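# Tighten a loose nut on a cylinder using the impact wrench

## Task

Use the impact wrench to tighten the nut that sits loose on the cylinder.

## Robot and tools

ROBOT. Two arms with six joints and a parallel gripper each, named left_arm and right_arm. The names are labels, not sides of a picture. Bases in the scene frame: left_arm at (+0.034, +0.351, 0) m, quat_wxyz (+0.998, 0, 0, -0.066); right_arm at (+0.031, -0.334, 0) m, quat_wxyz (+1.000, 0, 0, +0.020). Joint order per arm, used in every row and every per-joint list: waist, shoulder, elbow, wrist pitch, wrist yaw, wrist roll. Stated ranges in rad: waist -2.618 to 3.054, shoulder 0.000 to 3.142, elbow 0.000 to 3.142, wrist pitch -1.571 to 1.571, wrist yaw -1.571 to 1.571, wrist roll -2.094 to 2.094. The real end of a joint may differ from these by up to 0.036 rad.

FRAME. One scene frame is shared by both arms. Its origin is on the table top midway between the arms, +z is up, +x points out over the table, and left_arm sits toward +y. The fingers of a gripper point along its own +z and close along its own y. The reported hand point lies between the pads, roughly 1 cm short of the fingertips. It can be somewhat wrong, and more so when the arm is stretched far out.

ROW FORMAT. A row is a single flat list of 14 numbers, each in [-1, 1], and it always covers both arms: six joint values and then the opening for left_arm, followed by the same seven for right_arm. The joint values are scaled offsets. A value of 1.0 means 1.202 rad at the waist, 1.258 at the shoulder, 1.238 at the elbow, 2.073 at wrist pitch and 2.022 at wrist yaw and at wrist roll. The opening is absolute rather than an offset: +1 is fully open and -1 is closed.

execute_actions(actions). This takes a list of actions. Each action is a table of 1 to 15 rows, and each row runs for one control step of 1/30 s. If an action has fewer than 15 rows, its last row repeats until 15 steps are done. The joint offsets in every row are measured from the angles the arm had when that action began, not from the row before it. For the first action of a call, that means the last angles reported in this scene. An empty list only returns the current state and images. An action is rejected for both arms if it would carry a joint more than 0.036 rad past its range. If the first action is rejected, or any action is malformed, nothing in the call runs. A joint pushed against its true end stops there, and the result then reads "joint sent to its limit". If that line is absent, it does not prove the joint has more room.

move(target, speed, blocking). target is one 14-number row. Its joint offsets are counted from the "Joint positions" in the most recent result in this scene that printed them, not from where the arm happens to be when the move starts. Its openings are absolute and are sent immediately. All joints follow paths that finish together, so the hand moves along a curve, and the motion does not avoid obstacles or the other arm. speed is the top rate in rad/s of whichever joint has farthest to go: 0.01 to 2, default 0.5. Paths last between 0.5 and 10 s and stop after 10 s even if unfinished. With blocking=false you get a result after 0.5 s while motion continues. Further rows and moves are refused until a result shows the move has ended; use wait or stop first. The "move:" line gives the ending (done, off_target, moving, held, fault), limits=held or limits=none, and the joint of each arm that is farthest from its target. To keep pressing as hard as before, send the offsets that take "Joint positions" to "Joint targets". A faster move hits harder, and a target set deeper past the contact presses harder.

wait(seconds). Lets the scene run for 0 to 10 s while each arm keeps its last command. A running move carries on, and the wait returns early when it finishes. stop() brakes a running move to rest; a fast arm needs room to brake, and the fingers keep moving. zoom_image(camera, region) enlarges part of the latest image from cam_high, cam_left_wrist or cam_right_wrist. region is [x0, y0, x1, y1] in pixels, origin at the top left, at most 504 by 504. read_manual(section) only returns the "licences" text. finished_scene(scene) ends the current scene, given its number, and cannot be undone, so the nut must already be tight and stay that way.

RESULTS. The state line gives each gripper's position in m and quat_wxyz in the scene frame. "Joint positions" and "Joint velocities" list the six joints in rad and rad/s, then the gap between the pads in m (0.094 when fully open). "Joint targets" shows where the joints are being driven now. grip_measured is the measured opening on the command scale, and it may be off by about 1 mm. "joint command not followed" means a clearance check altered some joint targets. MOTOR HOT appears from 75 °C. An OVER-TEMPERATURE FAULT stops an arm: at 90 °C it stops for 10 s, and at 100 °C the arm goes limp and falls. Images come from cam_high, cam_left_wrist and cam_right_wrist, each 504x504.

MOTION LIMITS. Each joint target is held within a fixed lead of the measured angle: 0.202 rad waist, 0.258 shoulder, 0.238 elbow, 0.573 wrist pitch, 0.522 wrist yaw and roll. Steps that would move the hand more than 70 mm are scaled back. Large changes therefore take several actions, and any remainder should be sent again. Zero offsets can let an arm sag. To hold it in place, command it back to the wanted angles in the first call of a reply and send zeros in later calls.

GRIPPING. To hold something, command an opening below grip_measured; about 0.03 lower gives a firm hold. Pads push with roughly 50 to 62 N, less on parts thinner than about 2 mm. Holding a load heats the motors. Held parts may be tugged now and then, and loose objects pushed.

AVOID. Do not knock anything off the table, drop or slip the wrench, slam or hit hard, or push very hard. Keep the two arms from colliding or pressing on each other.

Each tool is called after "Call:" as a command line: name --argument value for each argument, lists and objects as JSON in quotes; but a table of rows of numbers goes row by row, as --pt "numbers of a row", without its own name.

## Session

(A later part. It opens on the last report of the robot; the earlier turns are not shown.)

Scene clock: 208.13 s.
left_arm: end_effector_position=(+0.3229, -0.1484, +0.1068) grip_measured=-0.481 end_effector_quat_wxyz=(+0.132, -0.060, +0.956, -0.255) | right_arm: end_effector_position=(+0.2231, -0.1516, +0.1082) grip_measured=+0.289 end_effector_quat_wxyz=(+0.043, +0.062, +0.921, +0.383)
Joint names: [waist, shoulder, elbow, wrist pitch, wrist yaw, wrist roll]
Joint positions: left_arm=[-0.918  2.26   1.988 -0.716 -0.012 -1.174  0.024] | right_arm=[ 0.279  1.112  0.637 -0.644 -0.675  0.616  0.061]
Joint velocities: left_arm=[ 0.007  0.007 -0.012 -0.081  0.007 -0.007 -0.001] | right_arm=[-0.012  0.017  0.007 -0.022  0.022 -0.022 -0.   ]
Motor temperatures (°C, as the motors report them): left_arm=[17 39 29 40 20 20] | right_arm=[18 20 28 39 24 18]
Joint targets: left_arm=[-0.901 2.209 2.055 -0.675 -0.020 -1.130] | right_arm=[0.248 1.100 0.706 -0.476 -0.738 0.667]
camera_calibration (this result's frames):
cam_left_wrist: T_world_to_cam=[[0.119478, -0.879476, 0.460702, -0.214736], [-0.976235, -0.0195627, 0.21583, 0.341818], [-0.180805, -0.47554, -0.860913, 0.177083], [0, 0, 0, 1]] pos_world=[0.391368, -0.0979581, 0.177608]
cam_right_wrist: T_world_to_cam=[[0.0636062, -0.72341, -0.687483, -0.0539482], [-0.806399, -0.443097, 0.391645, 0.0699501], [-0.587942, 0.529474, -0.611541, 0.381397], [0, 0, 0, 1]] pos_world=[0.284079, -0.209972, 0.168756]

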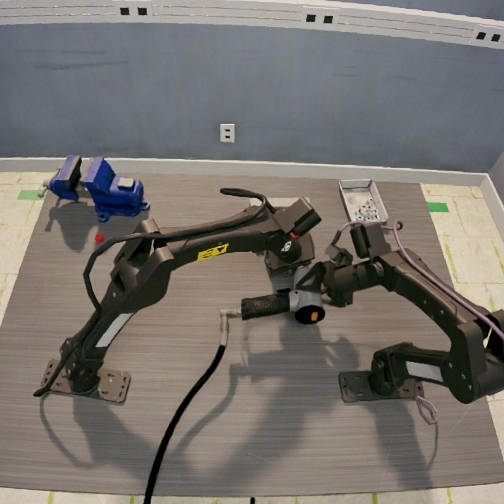

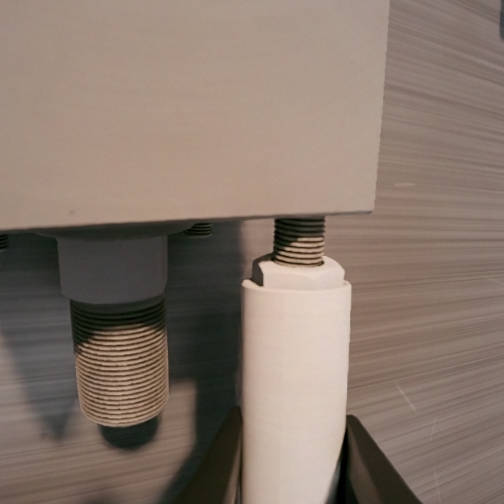

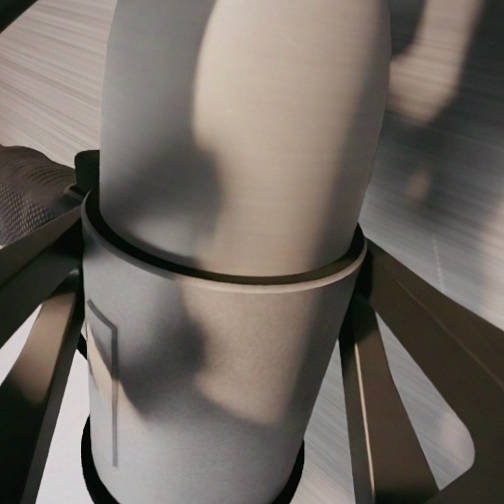

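Engaging. Push only.

Call:
execute_actions --actions '[[[0.022,-0.035,0.045,0.02,-0.008,0.02,-0.53, -0.03,-0.005,0.055,0.088,-0.03,0.025,0.1]],[[0.022,-0.035,0.045,0.02,-0.008,0.02,-0.53, -0.03,-0.005,0.055,0.088,-0.03,0.025,0.1]],[[0.022,-0.035,0.045,0.02,-0.008,0.02,-0.53, -0.03,-0.005,0.055,0.088,-0.03,0.025,0.1]]]'

Scene clock: 214.20 s.
left_arm: end_effector_position=(+0.3233, -0.1482, +0.1064) grip_measured=-0.481 end_effector_quat_wxyz=(+0.129, -0.061, +0.956, -0.257) | right_arm: end_effector_position=(+0.2234, -0.1518, +0.1083) grip_measured=+0.289 end_effector_quat_wxyz=(+0.043, +0.062, +0.921, +0.383)
Joint names: [waist, shoulder, elbow, wrist pitch, wrist yaw, wrist roll]
Joint positions: left_arm=[-0.915  2.261  1.988 -0.716 -0.003 -1.173  0.024] | right_arm=[ 0.278  1.112  0.637 -0.644 -0.675  0.615  0.061]
Joint velocities: left_arm=[ 0.007  0.012 -0.002 -0.095 -0.051 -0.081  0.   ] | right_arm=[-0.017 -0.012 -0.027 -0.007  0.037  0.022  0.001]
Motor temperatures (°C, as the motors report them): left_arm=[17 40 30 40 20 20] | right_arm=[18 20 28 40 24 18]
Joint targets: left_arm=[-0.888 2.217 2.044 -0.674 -0.019 -1.133] | right_arm=[0.242 1.106 0.706 -0.462 -0.736 0.666]
camera_calibration (this result's frames):
cam_left_wrist: T_world_to_cam=[[0.120631, -0.878441, 0.462374, -0.214785], [-0.974877, -0.016972, 0.222095, 0.341542], [-0.18725, -0.47755, -0.858419, 0.178398], [0, 0, 0, 1]] pos_world=[0.392276, -0.0976853, 0.176596]
cam_right_wrist: T_world_to_cam=[[0.0638287, -0.723198, -0.687684, -0.0540197], [-0.806903, -0.442877, 0.390855, 0.0702808], [-0.587225, 0.529947, -0.611819, 0.381607], [0, 0, 0, 1]] pos_world=[0.284247, -0.210173, 0.168857]

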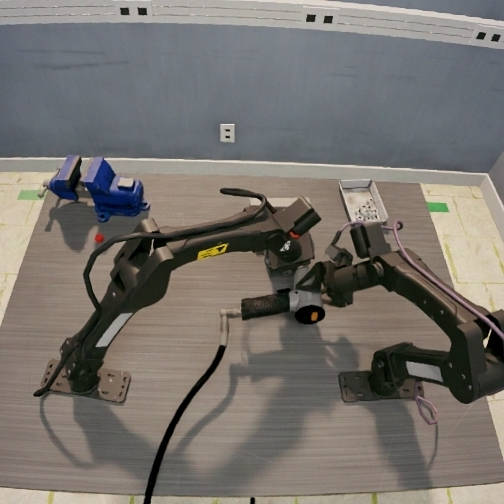

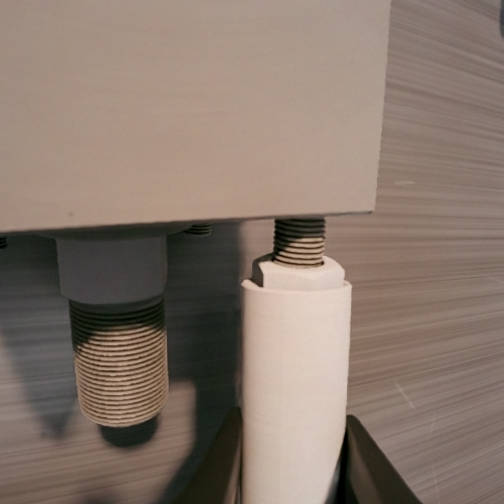

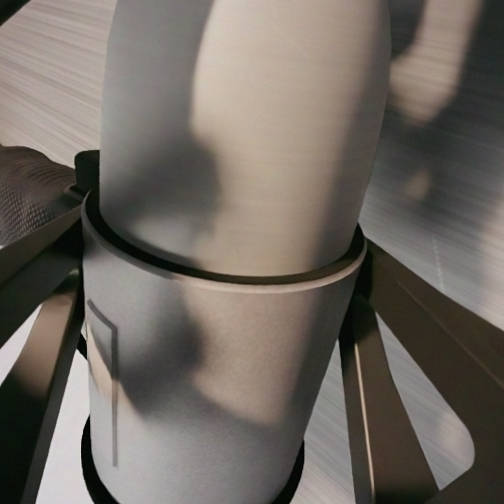

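Call:
execute_actions --actions '[[[0.016,-0.02,0.1,-0.008,-0.005,0.025,-0.53, -0.03,-0.005,0.055,0.088,-0.03,0.025,0.1]],[[0.016,-0.02,0.1,-0.008,-0.005,0.025,-0.53, -0.03,-0.005,0.055,0.088,-0.03,0.025,0.1]],[[0.016,-0.02,0.1,-0.008,-0.005,0.025,-0.53, -0.03,-0.005,0.055,0.088,-0.03,0.025,0.1]]]'

Call:
zoom_image --camera "cam_left_wrist" --region '[220, 220, 360, 320]'

Scene clock: 219.73 s.
left_arm: end_effector_position=(+0.3234, -0.1487, +0.1070) grip_measured=-0.481 end_effector_quat_wxyz=(+0.104, -0.053, +0.966, -0.232) | right_arm: end_effector_position=(+0.2235, -0.1524, +0.1081) grip_measured=+0.289 end_effector_quat_wxyz=(+0.045, +0.060, +0.921, +0.383)
Joint names: [waist, shoulder, elbow, wrist pitch, wrist yaw, wrist roll]
Joint positions: left_arm=[-0.906  2.339  2.157 -0.875  0.027 -1.156  0.024] | right_arm=[ 0.276  1.112  0.637 -0.646 -0.675  0.607  0.061]
Joint velocities: left_arm=[ 0.007 -0.012  0.007 -0.037  0.081  0.022 -0.001] | right_arm=[ 0.007 -0.012  0.017 -0.037 -0.007  0.066 -0.   ]
Motor temperatures (°C, as the motors report them): left_arm=[17 40 30 39 20 20] | right_arm=[18 20 28 40 24 18]
Joint targets: left_arm=[-0.891 2.287 2.225 -0.840 0.004 -1.111] | right_arm=[0.241 1.106 0.706 -0.462 -0.735 0.661]
camera_calibration (this result's frames):
cam_left_wrist: T_world_to_cam=[[0.122672, -0.903002, 0.411752, -0.214475], [-0.963308, -0.00854271, 0.268261, 0.334014], [-0.238722, -0.429552, -0.870917, 0.203803], [0, 0, 0, 1]] pos_world=[0.39672, -0.103274, 0.176203]
cam_right_wrist: T_world_to_cam=[[0.0690552, -0.724244, -0.686078, -0.0560704], [-0.807155, -0.444727, 0.388225, 0.0702963], [-0.586287, 0.526962, -0.615288, 0.381618], [0, 0, 0, 1]] pos_world=[0.284349, -0.210444, 0.169045]

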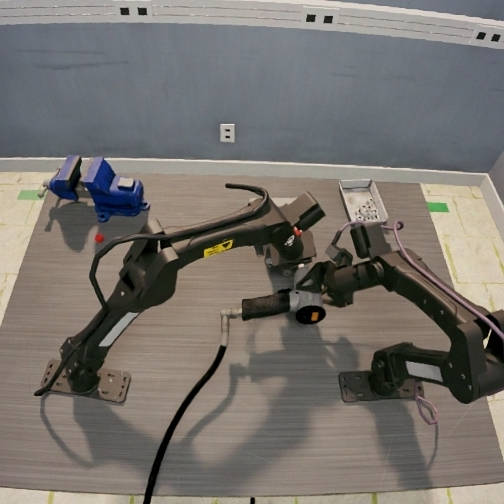

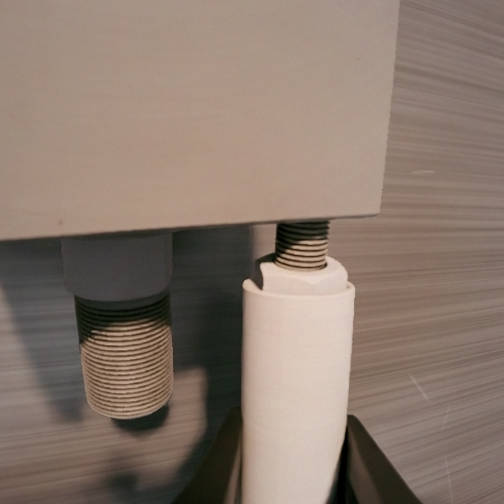

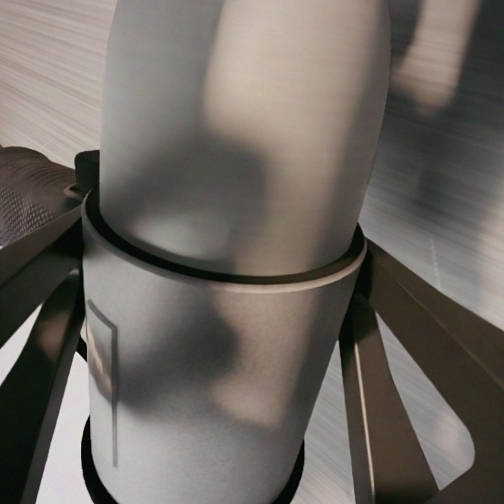

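Region (220, 220, 360, 320) of cam_left_wrist's 504x504 image, scaled by 3.600, with more detail than that image has; it fills the top 360 rows of this view, and the rest is white.

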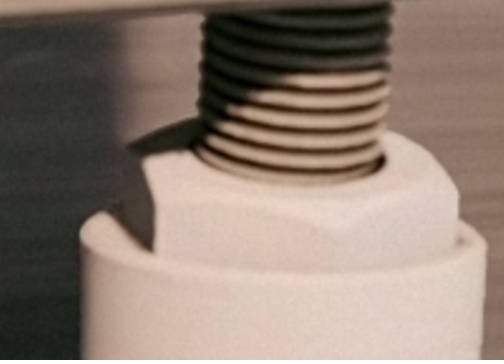

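Call:
execute_actions --actions '[[[0,-0.01,0.02,0.004,0,0,-0.1, -0.028,-0.012,0.058,0.088,-0.05,0.028,0.1]],[[0,-0.1,-0.03,0.01,0,0,-0.1, -0.028,-0.012,0.058,0.088,-0.05,0.028,0.1]],[[0,-0.13,-0.12,0.04,0,0,-0.1, -0.028,-0.012,0.058,0.088,-0.05,0.028,0.1]],[[-0.04,-0.13,-0.17,0.065,0,0.15,0.3, -0.028,-0.012,0.058,0.088,-0.05,0.028,0.1]],[[-0.04,-0.13,-0.17,0.065,0,0.2,0.8, -0.028,-0.012,0.058,0.088,-0.05,0.028,0.1]],[[-0.04,-0.12,-0.17,0.065,0,0.2,0.8, -0.028,-0.012,0.058,0.088,-0.05,0.028,0.1]]]'

Scene clock: 228.83 s.
left_arm: end_effector_position=(+0.2078, -0.0911, +0.1972) grip_measured=+0.799 end_effector_quat_wxyz=(+0.306, +0.473, +0.786, -0.256) | right_arm: end_effector_position=(+0.2235, -0.1536, +0.1079) grip_measured=+0.289 end_effector_quat_wxyz=(+0.047, +0.055, +0.921, +0.382)
Joint names: [waist, shoulder, elbow, wrist pitch, wrist yaw, wrist roll]
Joint positions: left_arm=[-1.05   1.652  1.353 -0.451  0.04  -0.116  0.084] | right_arm=[ 0.269  1.112  0.637 -0.651 -0.678  0.588  0.061]
Joint velocities: left_arm=[-0.007 -0.002 -0.002  0.037  0.022  0.139 -0.001] | right_arm=[-0.007 -0.022 -0.002  0.022 -0.051  0.022 -0.002]
Motor temperatures (°C, as the motors report them): left_arm=[17 40 30 39 20 20] | right_arm=[18 20 28 41 24 18]
Joint targets: left_arm=[-1.051 1.631 1.350 -0.426 0.039 -0.093] | right_arm=[0.236 1.097 0.709 -0.468 -0.779 0.645]
camera_calibration (this result's frames):
cam_left_wrist: T_world_to_cam=[[-0.860759, -0.497499, 0.107651, 0.115856], [-0.502967, 0.798798, -0.33007, 0.294903], [0.078218, -0.338255, -0.937798, 0.235196], [0, 0, 0, 1]] pos_world=[0.229654, -0.0983735, 0.305433]
cam_right_wrist: T_world_to_cam=[[0.0801089, -0.724639, -0.684457, -0.0597637], [-0.806319, -0.450813, 0.382907, 0.0692355], [-0.586031, 0.521216, -0.620404, 0.381721], [0, 0, 0, 1]] pos_world=[0.284314, -0.211054, 0.169405]

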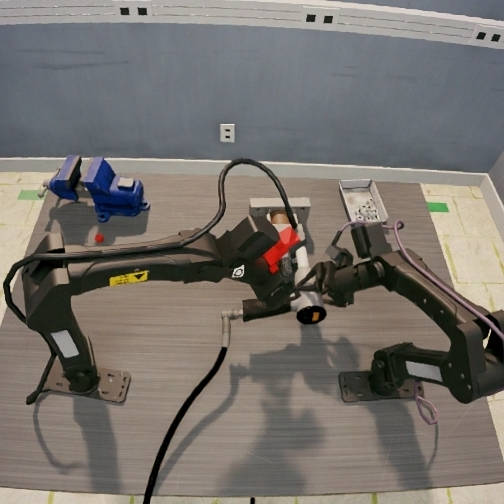

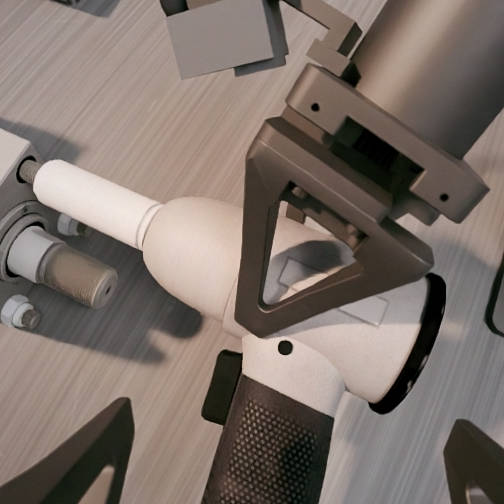

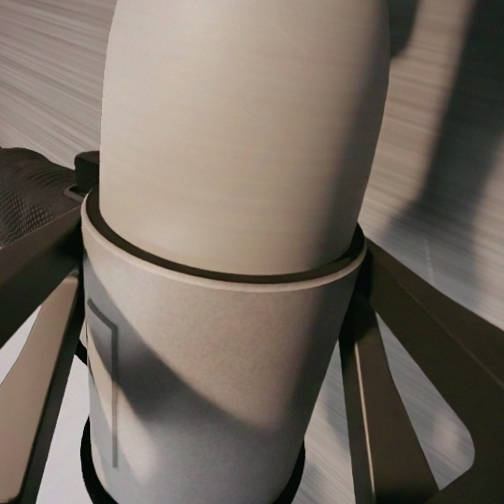

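Call:
execute_actions --actions '[[[-0.01,0.03,-0.05,0.05,-0.02,0.09,0.8, -0.018,-0.012,0.058,0.088,-0.05,0.04,0.1]],[[-0.012,0.035,-0.05,0.05,-0.005,0.085,0.8, -0.018,-0.012,0.058,0.088,-0.05,0.04,0.1]]]'

Scene clock: 234.33 s.
left_arm: end_effector_position=(+0.2132, -0.0929, +0.1194) grip_measured=+0.799 end_effector_quat_wxyz=(+0.318, +0.601, +0.713, -0.170) | right_arm: end_effector_position=(+0.2235, -0.1536, +0.1079) grip_measured=+0.289 end_effector_quat_wxyz=(+0.046, +0.056, +0.921, +0.382)
Joint names: [waist, shoulder, elbow, wrist pitch, wrist yaw, wrist roll]
Joint positions: left_arm=[-1.055  1.763  1.223 -0.293  0.002  0.212  0.084] | right_arm=[ 0.269  1.112  0.637 -0.651 -0.678  0.59   0.061]
Joint velocities: left_arm=[-0.002 -0.007 -0.002 -0.037 -0.022  0.051 -0.001] | right_arm=[ 0.017 -0.002  0.002 -0.066  0.051 -0.051 -0.   ]
Motor temperatures (°C, as the motors report them): left_arm=[17 38 29 39 20 20] | right_arm=[18 20 28 42 24 18]
Joint targets: left_arm=[-1.064 1.748 1.226 -0.269 -0.003 0.224] | right_arm=[0.248 1.097 0.709 -0.468 -0.779 0.671]
camera_calibration (this result's frames):
cam_left_wrist: T_world_to_cam=[[-0.941571, -0.301012, -0.151116, 0.194369], [-0.254552, 0.929766, -0.265966, 0.224932], [0.220561, -0.211959, -0.952064, 0.144291], [0, 0, 0, 1]] pos_world=[0.208444, -0.120043, 0.226571]
cam_right_wrist: T_world_to_cam=[[0.0778466, -0.724566, -0.684795, -0.0592104], [-0.80643, -0.449627, 0.384066, 0.0693173], [-0.586183, 0.522341, -0.619313, 0.38181], [0, 0, 0, 1]] pos_world=[0.28432, -0.21117, 0.169291]

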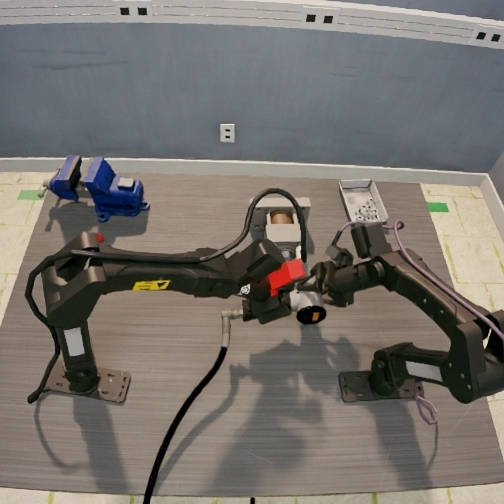

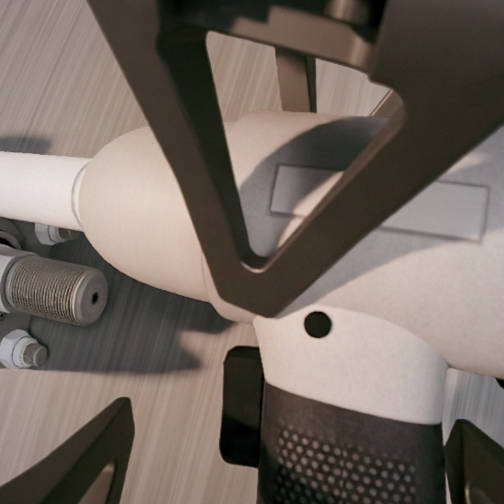

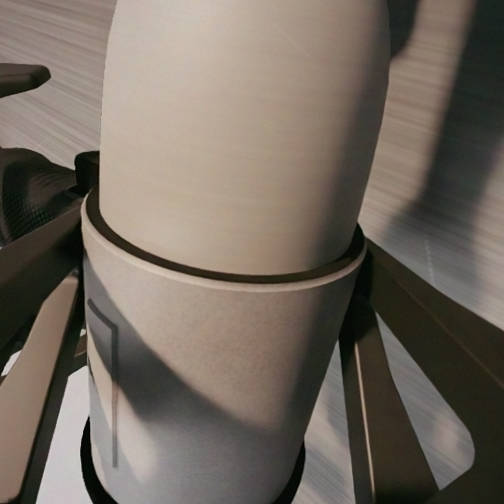

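Call:
execute_actions --actions '[[[-0.035,-0.01,0.005,0.012,0,0.005,0.8, -0.018,-0.012,0.058,0.088,-0.05,0.04,0.1]],[[-0.005,0.03,-0.027,0.055,0,0.005,0.8, -0.018,-0.012,0.058,0.088,-0.05,0.04,0.1]]]'

Scene clock: 240.77 s.
left_arm: end_effector_position=(+0.1995, -0.1084, +0.1026) grip_measured=+0.799 end_effector_quat_wxyz=(+0.325, +0.615, +0.696, -0.179) | right_arm: end_effector_position=(+0.2235, -0.1536, +0.1077) grip_measured=+0.289 end_effector_quat_wxyz=(+0.046, +0.055, +0.921, +0.382)
Joint names: [waist, shoulder, elbow, wrist pitch, wrist yaw, wrist roll]
Joint positions: left_arm=[-1.094  1.809  1.194 -0.196 -0.     0.221  0.084] | right_arm=[ 0.269  1.113  0.637 -0.651 -0.678  0.589  0.061]
Joint velocities: left_arm=[ 0.007 -0.007  0.007  0.022 -0.037 -0.037 -0.001] | right_arm=[-0.002 -0.002  0.012 -0.081  0.007 -0.051 -0.001]
Motor temperatures (°C, as the motors report them): left_arm=[17 36 28 38 20 20] | right_arm=[18 20 28 42 24 19]
Joint targets: left_arm=[-1.100 1.801 1.190 -0.174 -0.000 0.228] | right_arm=[0.248 1.097 0.709 -0.468 -0.779 0.671]
camera_calibration (this result's frames):
cam_left_wrist: T_world_to_cam=[[-0.951651, -0.262101, -0.1602, 0.181441], [-0.209513, 0.935202, -0.285484, 0.224914], [0.224646, -0.238117, -0.944899, 0.123589], [0, 0, 0, 1]] pos_world=[0.192028, -0.133356, 0.210056]
cam_right_wrist: T_world_to_cam=[[0.0788575, -0.724775, -0.684458, -0.0596199], [-0.806078, -0.450328, 0.383984, 0.0691961], [-0.586533, 0.521447, -0.619736, 0.38169], [0, 0, 0, 1]] pos_world=[0.284352, -0.211081, 0.169169]

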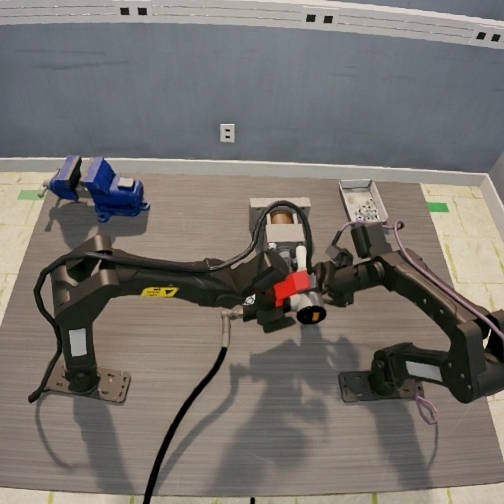

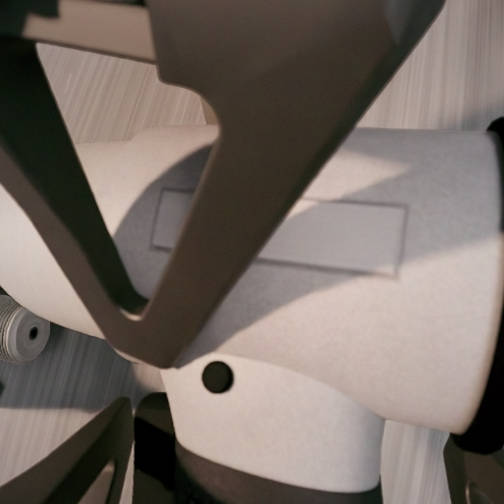

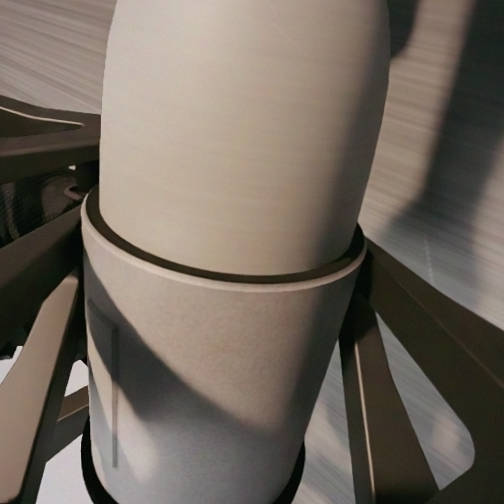

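Call:
execute_actions --actions '[[[0.028,-0.007,0.005,0.008,0,0.003,0.8, -0.018,-0.013,0.058,0.088,-0.05,0.04,0.1]],[[0,-0.007,0.005,-0.012,0,0.003,0.8, -0.018,-0.013,0.058,0.088,-0.05,0.04,0.1]]]'

Scene clock: 247.23 s.
left_arm: end_effector_position=(+0.2114, -0.1038, +0.1025) grip_measured=+0.799 end_effector_quat_wxyz=(+0.327, +0.606, +0.704, -0.175) | right_arm: end_effector_position=(+0.2235, -0.1536, +0.1077) grip_measured=+0.289 end_effector_quat_wxyz=(+0.046, +0.055, +0.921, +0.382)
Joint names: [waist, shoulder, elbow, wrist pitch, wrist yaw, wrist roll]
Joint positions: left_arm=[-1.067  1.809  1.194 -0.197  0.001  0.222  0.085] | right_arm=[ 0.269  1.113  0.637 -0.651 -0.678  0.589  0.061]
Joint velocities: left_arm=[-0.002 -0.012  0.002 -0.037 -0.007 -0.037 -0.001] | right_arm=[ 0.002 -0.002 -0.022  0.037 -0.007 -0.007 -0.   ]
Motor temperatures (°C, as the motors report them): left_arm=[17 35 28 38 20 20] | right_arm=[18 20 28 43 24 19]
Joint targets: left_arm=[-1.067 1.800 1.200 -0.218 0.001 0.228] | right_arm=[0.248 1.097 0.709 -0.468 -0.779 0.670]
camera_calibration (this result's frames):
cam_left_wrist: T_world_to_cam=[[-0.944882, -0.285879, -0.159599, 0.190009], [-0.233112, 0.929691, -0.285191, 0.227522], [0.229908, -0.232267, -0.94509, 0.121448], [0, 0, 0, 1]] pos_world=[0.204652, -0.128998, 0.209991]
cam_right_wrist: T_world_to_cam=[[0.0788575, -0.724775, -0.684458, -0.0596199], [-0.806078, -0.450328, 0.383984, 0.0691961], [-0.586533, 0.521447, -0.619736, 0.38169], [0, 0, 0, 1]] pos_world=[0.284352, -0.211081, 0.169169]

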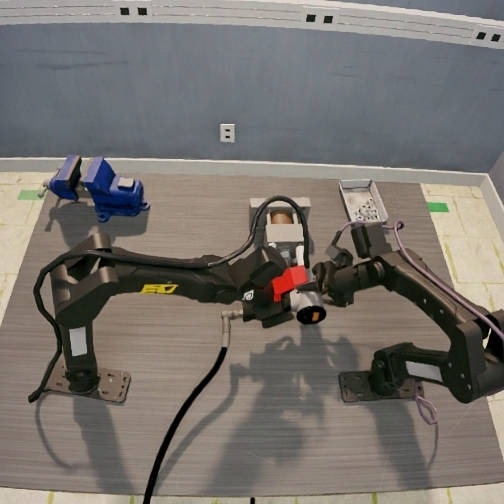

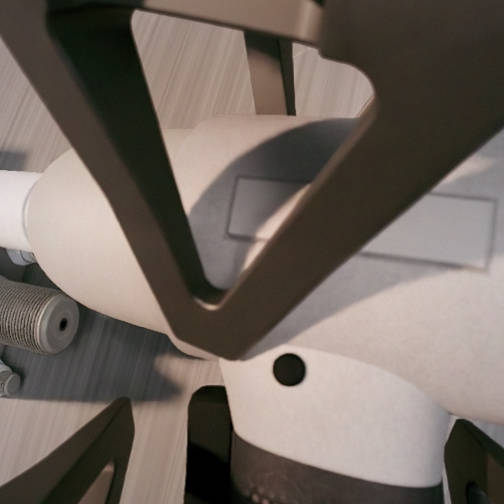

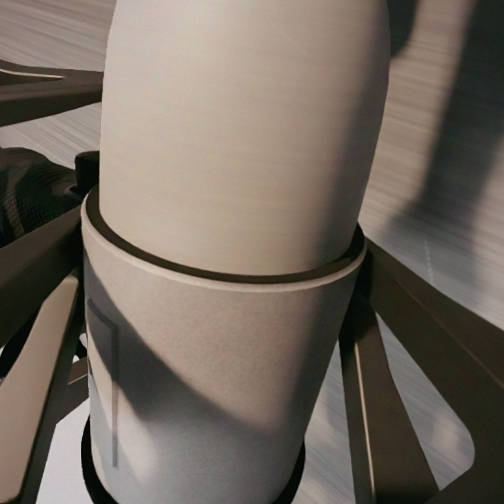

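Slightly forward-biased; good. Lower a few mm and close gradually.

Call:
execute_actions --actions '[[[-0.008,0.003,0.005,0.0,0,0.003,0.6, -0.018,-0.013,0.058,0.088,-0.05,0.04,0.1]],[[0,-0.007,0.005,0,0,0.003,0.35, -0.018,-0.013,0.058,0.088,-0.05,0.04,0.1]],[[0,-0.007,0.005,0,0,0.003,0.05, -0.022,-0.005,0.06,0.09,-0.05,0.04,0.1]],[[0.008,-0.007,0.01,0,0,0.003,0.05, -0.022,-0.005,0.06,0.09,-0.05,0.04,0.1]]]'

Scene clock: 252.67 s.
left_arm: end_effector_position=(+0.2089, -0.1062, +0.0998) grip_measured=+0.056 end_effector_quat_wxyz=(+0.327, +0.603, +0.707, -0.175) | right_arm: end_effector_position=(+0.2283, -0.1547, +0.1070) grip_measured=+0.290 end_effector_quat_wxyz=(+0.055, +0.058, +0.923, +0.377)
Joint names: [waist, shoulder, elbow, wrist pitch, wrist yaw, wrist roll]
Joint positions: left_arm=[-1.077  1.818  1.194 -0.188 -0.009  0.206  0.05 ] | right_arm=[ 0.269  1.118  0.64  -0.636 -0.659  0.596  0.061]
Joint velocities: left_arm=[-0.002  0.012 -0.002  0.022 -0.081  0.007 -0.001] | right_arm=[ 0.007  0.012 -0.002 -0.037  0.095  0.022  0.   ]
Motor temperatures (°C, as the motors report them): left_arm=[17 35 28 38 20 20] | right_arm=[18 20 28 43 24 19]
Joint targets: left_arm=[-1.068 1.804 1.207 -0.196 0.003 0.214] | right_arm=[0.243 1.111 0.714 -0.457 -0.771 0.673]
camera_calibration (this result's frames):
cam_left_wrist: T_world_to_cam=[[-0.942984, -0.293974, -0.156078, 0.184923], [-0.241902, 0.927415, -0.285279, 0.230037], [0.228614, -0.231258, -0.945651, 0.119365], [0, 0, 0, 1]] pos_world=[0.202737, -0.131373, 0.207365]
cam_right_wrist: T_world_to_cam=[[0.0778402, -0.733204, -0.675539, -0.0633627], [-0.816432, -0.43576, 0.378882, 0.0780563], [-0.57217, 0.522039, -0.632531, 0.382847], [0, 0, 0, 1]] pos_world=[0.287713, -0.212305, 0.169784]

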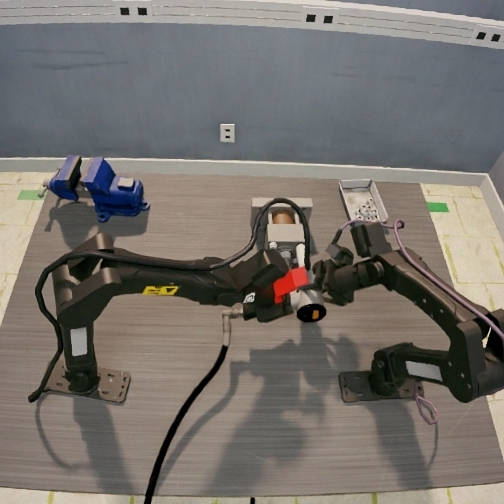

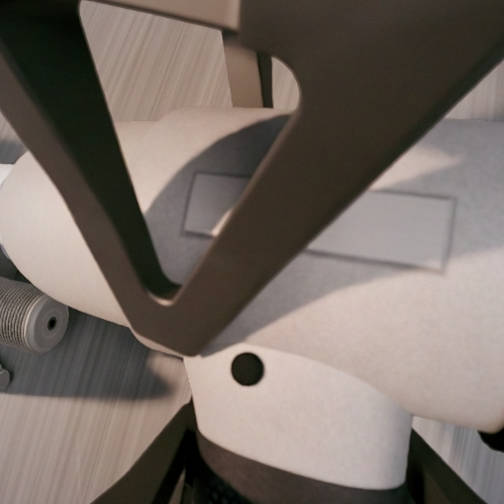

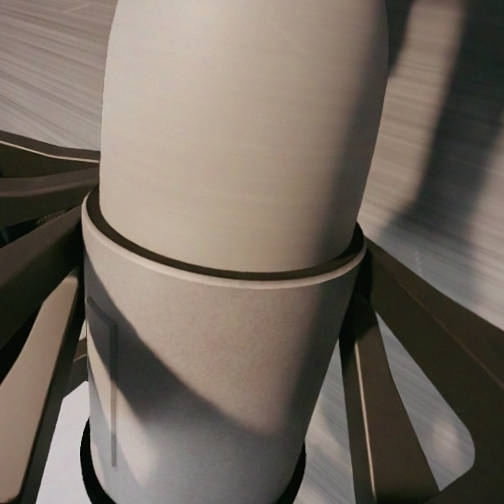

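Call:
execute_actions --actions '[[[0.016,-0.007,0.01,0,0,0.003,0.05, -0.02,-0.003,0.06,0.09,-0.055,0.04,0.1]],[[0.016,-0.007,0.01,0,0,0.003,0.05, -0.02,-0.003,0.06,0.09,-0.055,0.04,0.1]],[[0.014,-0.007,0.01,0,0,0.003,0.05, -0.02,-0.003,0.06,0.09,-0.055,0.04,0.1]]]'

Call:
zoom_image --camera "cam_high" --region '[260, 210, 340, 290]'

Scene clock: 256.97 s.
left_arm: end_effector_position=(+0.2190, -0.0979, +0.0890) grip_measured=+0.054 end_effector_quat_wxyz=(+0.314, +0.583, +0.731, -0.166) | right_arm: end_effector_position=(+0.2423, -0.1568, +0.0936) grip_measured=+0.306 end_effector_quat_wxyz=(+0.021, +0.154, +0.914, +0.375)
Joint names: [waist, shoulder, elbow, wrist pitch, wrist yaw, wrist roll]
Joint positions: left_arm=[-1.056  1.833  1.19  -0.202 -0.02   0.165  0.05 ] | right_arm=[ 0.249  1.192  0.633 -0.567 -0.652  0.777  0.061]
Joint velocities: left_arm=[-0.007  0.002 -0.012 -0.051 -0.007 -0.007 -0.001] | right_arm=[ 0.007 -0.007 -0.002 -0.022 -0.037  0.037 -0.   ]
Motor temperatures (°C, as the motors report them): left_arm=[17 35 28 37 20 20] | right_arm=[18 20 29 43 25 19]
Joint targets: left_arm=[-1.046 1.824 1.203 -0.202 -0.020 0.177] | right_arm=[0.225 1.165 0.708 -0.403 -0.764 0.817]
camera_calibration (this result's frames):
cam_left_wrist: T_world_to_cam=[[-0.928422, -0.345717, -0.136059, 0.185186], [-0.304183, 0.917597, -0.255906, 0.231713], [0.213319, -0.196202, -0.957079, 0.116542], [0, 0, 0, 1]] pos_world=[0.217553, -0.125732, 0.196033]
cam_right_wrist: T_world_to_cam=[[-0.124535, -0.717805, -0.685016, -0.0227034], [-0.816803, -0.317793, 0.481498, 0.102592], [-0.563314, 0.619487, -0.546729, 0.3885], [0, 0, 0, 1]] pos_world=[0.299818, -0.224365, 0.147455]

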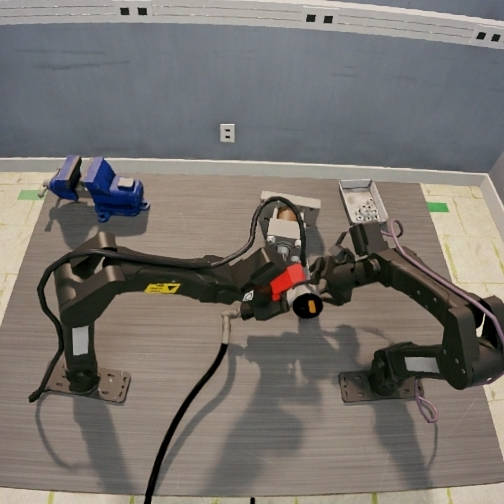

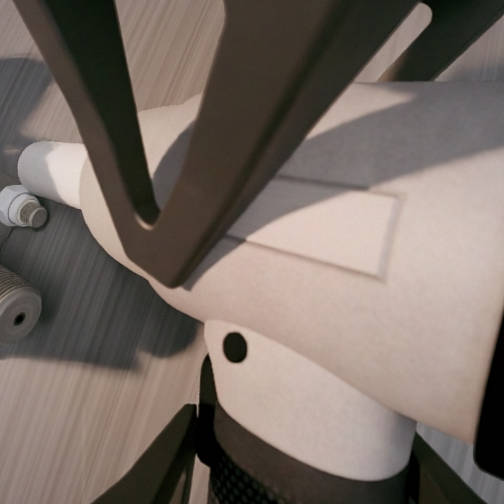

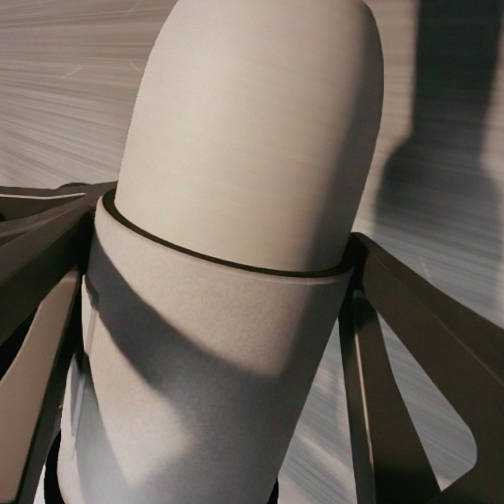

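Region (260, 210, 340, 290) of cam_high's 504x504 image, scaled by 6.300, with more detail than that image has.

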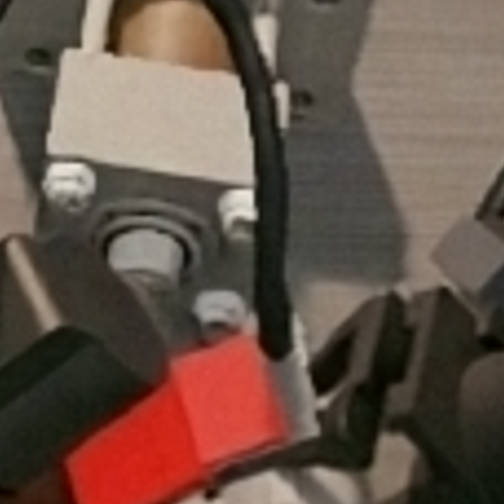

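Slipped off; cylinder moved. Release trigger and lift away.

Call:
execute_actions --actions '[[[0,-0.01,0.01,0,0,0,0.8, 0,-0.035,0.055,0.06,-0.07,0,0.1]],[[0,-0.1,0.02,0,0,0,0.8, 0,-0.035,0.055,0.06,-0.07,0,0.1]],[[0.05,-0.1,0.02,0,0,0,0.8, 0,-0.035,0.055,0.06,-0.07,0,0.1]],[[0.1,-0.05,0.02,0,0,0,0.8, 0,-0.035,0.055,0.06,-0.07,0,0.1]],[[0.1,-0.02,0.02,0,0,0,0.8, 0,-0.035,0.055,0.06,-0.07,0,0.1]]]'

Call:
zoom_image --camera "cam_high" --region '[230, 180, 380, 330]'

Scene clock: 262.73 s.
left_arm: end_effector_position=(+0.3431, -0.0060, +0.2201) grip_measured=+0.799 end_effector_quat_wxyz=(+0.455, +0.428, +0.766, -0.150) | right_arm: end_effector_position=(+0.2432, -0.1596, +0.0912) grip_measured=+0.306 end_effector_quat_wxyz=(+0.046, +0.106, +0.924, +0.365)
Joint names: [waist, shoulder, elbow, wrist pitch, wrist yaw, wrist roll]
Joint positions: left_arm=[-0.739  1.543  1.192 -0.222 -0.036  0.167  0.084] | right_arm=[ 0.249  1.192  0.633 -0.571 -0.631  0.665  0.061]
Joint velocities: left_arm=[ 0.002  0.012 -0.002 -0.022  0.007 -0.066 -0.001] | right_arm=[-0.002 -0.002  0.002  0.051  0.051 -0.007 -0.001]
Motor temperatures (°C, as the motors report them): left_arm=[17 34 28 37 20 19] | right_arm=[18 20 29 43 25 19]
Joint targets: left_arm=[-0.747 1.518 1.217 -0.220 -0.031 0.166] | right_arm=[0.249 1.148 0.701 -0.446 -0.773 0.681]
camera_calibration (this result's frames):
cam_left_wrist: T_world_to_cam=[[-0.741414, -0.654639, -0.147488, 0.286527], [-0.512425, 0.694225, -0.505443, 0.343731], [0.433272, -0.299166, -0.850162, 0.13397], [0, 0, 0, 1]] pos_world=[0.330526, -0.0109756, 0.329892]
cam_right_wrist: T_world_to_cam=[[-0.019359, -0.747882, -0.66355, -0.0585391], [-0.827236, -0.360756, 0.430739, 0.103951], [-0.561521, 0.557251, -0.611691, 0.385033], [0, 0, 0, 1]] pos_world=[0.301063, -0.220839, 0.151901]

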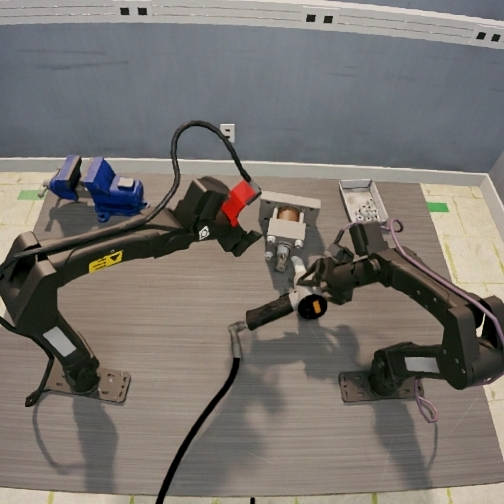

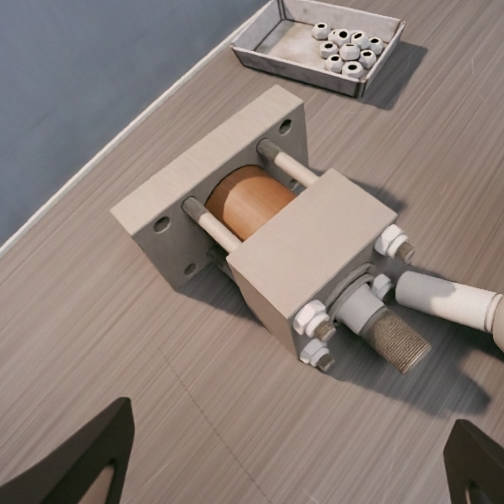

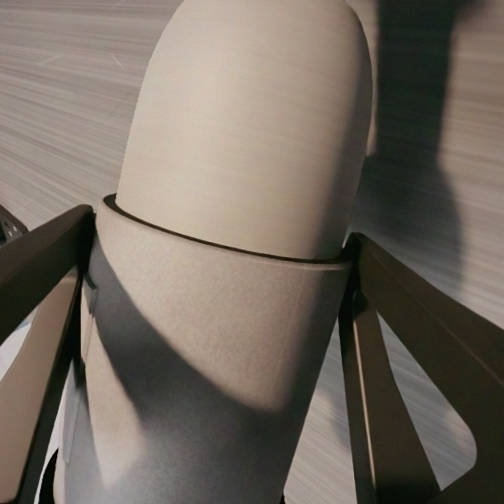

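Region (230, 180, 380, 330) of cam_high's 504x504 image, scaled by 3.360, with more detail than that image has.

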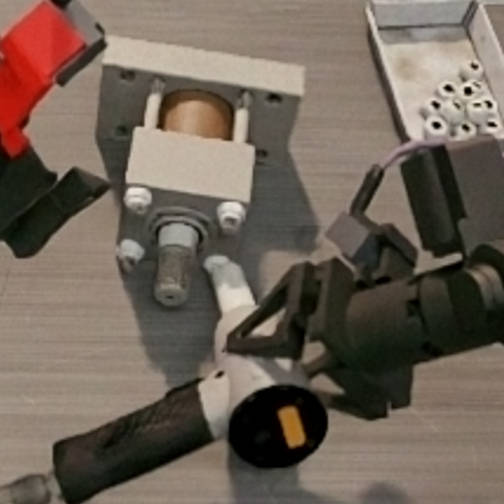

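Call:
zoom_image --camera "cam_left_wrist" --region '[280, 200, 440, 360]'

Region (280, 200, 440, 360) of cam_left_wrist's 504x504 image, scaled by 3.150, with more detail than that image has.

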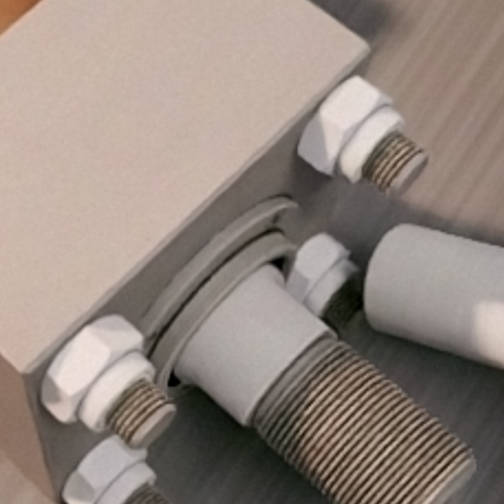

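Call:
zoom_image --camera "cam_left_wrist" --region '[365, 210, 425, 270]'

Call:
zoom_image --camera "cam_left_wrist" --region '[285, 290, 345, 350]'

Region (365, 210, 425, 270) of cam_left_wrist's 504x504 image, scaled by 8.400, with more detail than that image has.

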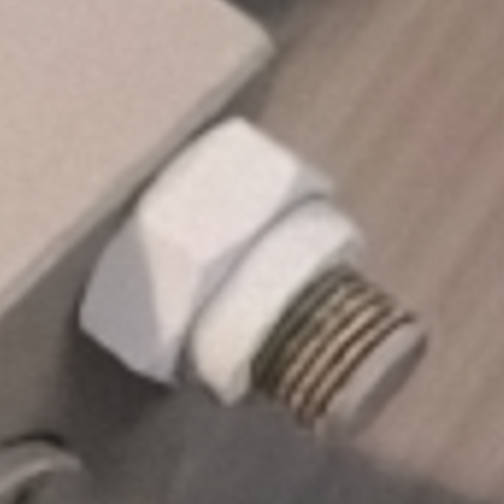

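Region (285, 290, 345, 350) of cam_left_wrist's 504x504 image, scaled by 8.400, with more detail than that image has.

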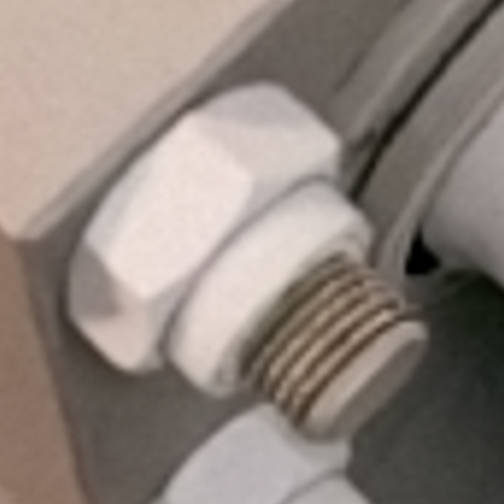

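Call:
move --target '[0,-0.02,0.02,0,0,0,0.8, 0.1,-0.2,0.0,0.06,0,0.12,0.1]' --speed 0.2

Scene clock: 285.60 s.
left_arm: end_effector_position=(+0.3430, -0.0058, +0.2198) grip_measured=+0.799 end_effector_quat_wxyz=(+0.454, +0.429, +0.767, -0.150) | right_arm: end_effector_position=(+0.2172, -0.1578, +0.1011) grip_measured=+0.303 end_effector_quat_wxyz=(+0.060, +0.146, +0.925, +0.346)
Joint names: [waist, shoulder, elbow, wrist pitch, wrist yaw, wrist roll]
Joint positions: left_arm=[-0.739  1.543  1.192 -0.223 -0.036  0.167  0.084] | right_arm=[ 0.364  1.006  0.584 -0.62  -0.512  0.859  0.061]
Joint velocities: left_arm=[ 0.002  0.002  0.002  0.007 -0.037 -0.022 -0.001] | right_arm=[ 0.022 -0.002  0.002  0.037 -0.037  0.007  0.001]
Motor temperatures (°C, as the motors report them): left_arm=[17 33 28 38 19 19] | right_arm=[18 21 28 41 26 18]
Joint targets: left_arm=[-0.739 1.518 1.217 -0.222 -0.036 0.167] | right_arm=[0.369 0.940 0.633 -0.447 -0.631 0.907]
move: off_target (left_arm, right_arm); limits=none; left_arm: farthest joint: the shoulder, 0.025 radians from its target (0.025 radians at the start); right_arm: farthest joint: the wrist pitch, 0.173 radians from its target (0.124 radians at the start)
camera_calibration (this result's frames):
cam_left_wrist: T_world_to_cam=[[-0.741559, -0.654466, -0.147525, 0.286544], [-0.512921, 0.694814, -0.504128, 0.343277], [0.432438, -0.298172, -0.850935, 0.134266], [0, 0, 0, 1]] pos_world=[0.330501, -0.0109462, 0.32958]
cam_right_wrist: T_world_to_cam=[[-0.0885327, -0.764918, -0.638014, -0.0414627], [-0.851361, -0.274385, 0.447099, 0.0960174], [-0.517056, 0.582763, -0.62693, 0.371409], [0, 0, 0, 1]] pos_world=[0.270114, -0.221813, 0.163464]

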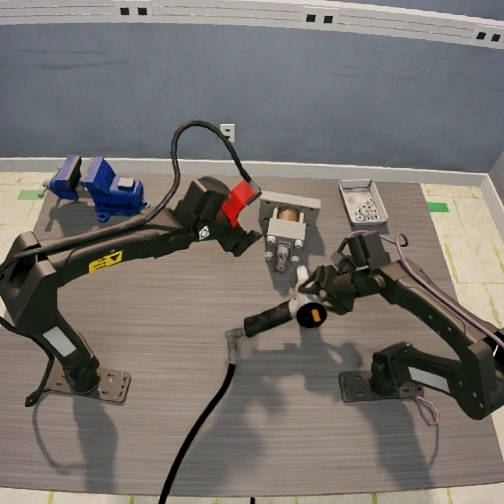

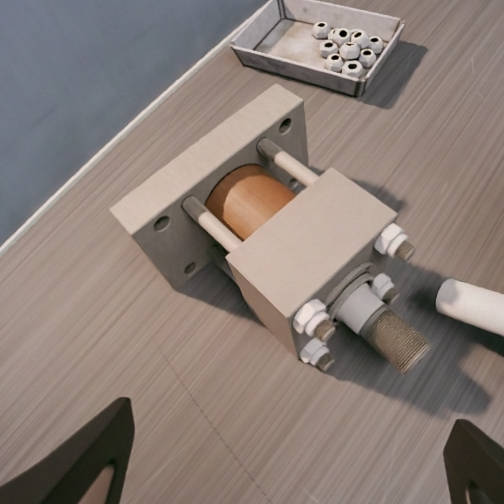

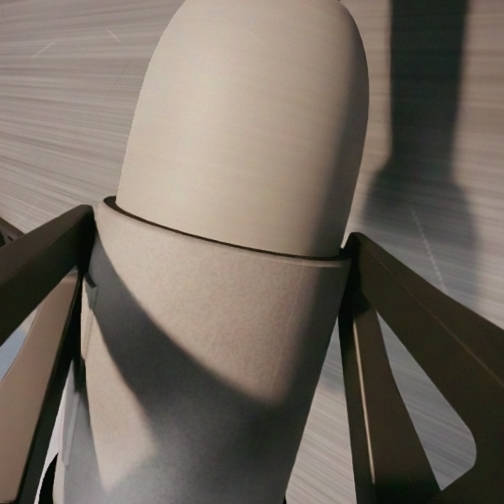

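Call:
move --target '[0,-0.02,0.02,0,0,0,0.8, 0.235,-0.075,0.03,0.185,0.055,0.165,0.1]' --speed 0.2

Call:
zoom_image --camera "cam_high" --region '[220, 200, 370, 350]'

Scene clock: 291.73 s.
left_arm: end_effector_position=(+0.3429, -0.0056, +0.2195) grip_measured=+0.799 end_effector_quat_wxyz=(+0.453, +0.429, +0.767, -0.150) | right_arm: end_effector_position=(+0.1938, -0.1268, +0.0884) grip_measured=+0.297 end_effector_quat_wxyz=(+0.053, +0.165, +0.931, +0.320)
Joint names: [waist, shoulder, elbow, wrist pitch, wrist yaw, wrist roll]
Joint positions: left_arm=[-0.739  1.543  1.192 -0.225 -0.036  0.167  0.084] | right_arm=[ 0.64   1.004  0.549 -0.53  -0.327  1.131  0.061]
Joint velocities: left_arm=[ 0.012  0.002  0.002 -0.051 -0.066 -0.007  0.   ] | right_arm=[-0.002  0.012 -0.002 -0.007 -0.037  0.066 -0.   ]
Motor temperatures (°C, as the motors report them): left_arm=[17 33 28 38 19 19] | right_arm=[18 21 28 43 26 18]
Joint targets: left_arm=[-0.739 1.518 1.217 -0.224 -0.036 0.167] | right_arm=[0.645 0.930 0.606 -0.296 -0.385 1.180]
move: off_target (left_arm, right_arm); limits=none; left_arm: farthest joint: the shoulder, 0.025 radians from its target (0.025 radians at the start); right_arm: farthest joint: the wrist pitch, 0.293 radians from its target (0.383 radians at the start)
camera_calibration (this result's frames):
cam_left_wrist: T_world_to_cam=[[-0.741704, -0.654294, -0.147562, 0.28656], [-0.513415, 0.695403, -0.502813, 0.342823], [0.431602, -0.297178, -0.851707, 0.134562], [0, 0, 0, 1]] pos_world=[0.330476, -0.0109165, 0.329268]
cam_right_wrist: T_world_to_cam=[[-0.134132, -0.791225, -0.596634, -0.0259978], [-0.843836, -0.224475, 0.487394, 0.0915794], [-0.519567, 0.568836, -0.637554, 0.332961], [0, 0, 0, 1]] pos_world=[0.246786, -0.189413, 0.152134]

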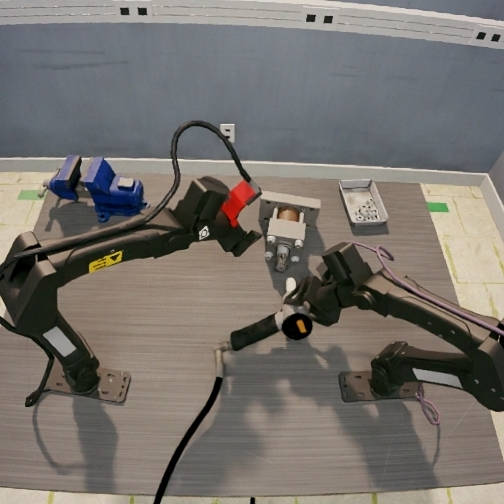

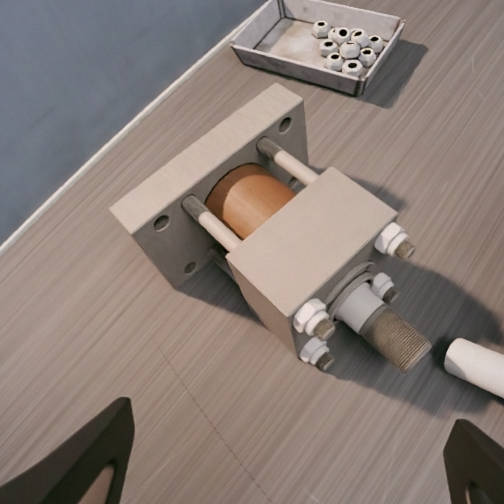

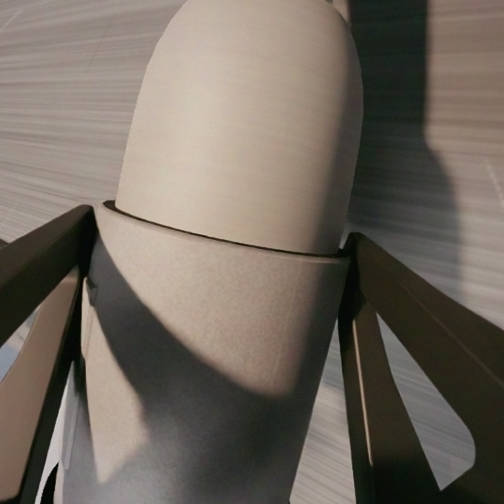

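Region (220, 200, 370, 350) of cam_high's 504x504 image, scaled by 3.360, with more detail than that image has.

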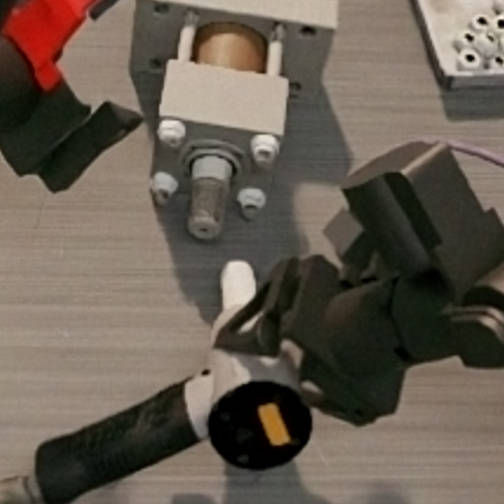

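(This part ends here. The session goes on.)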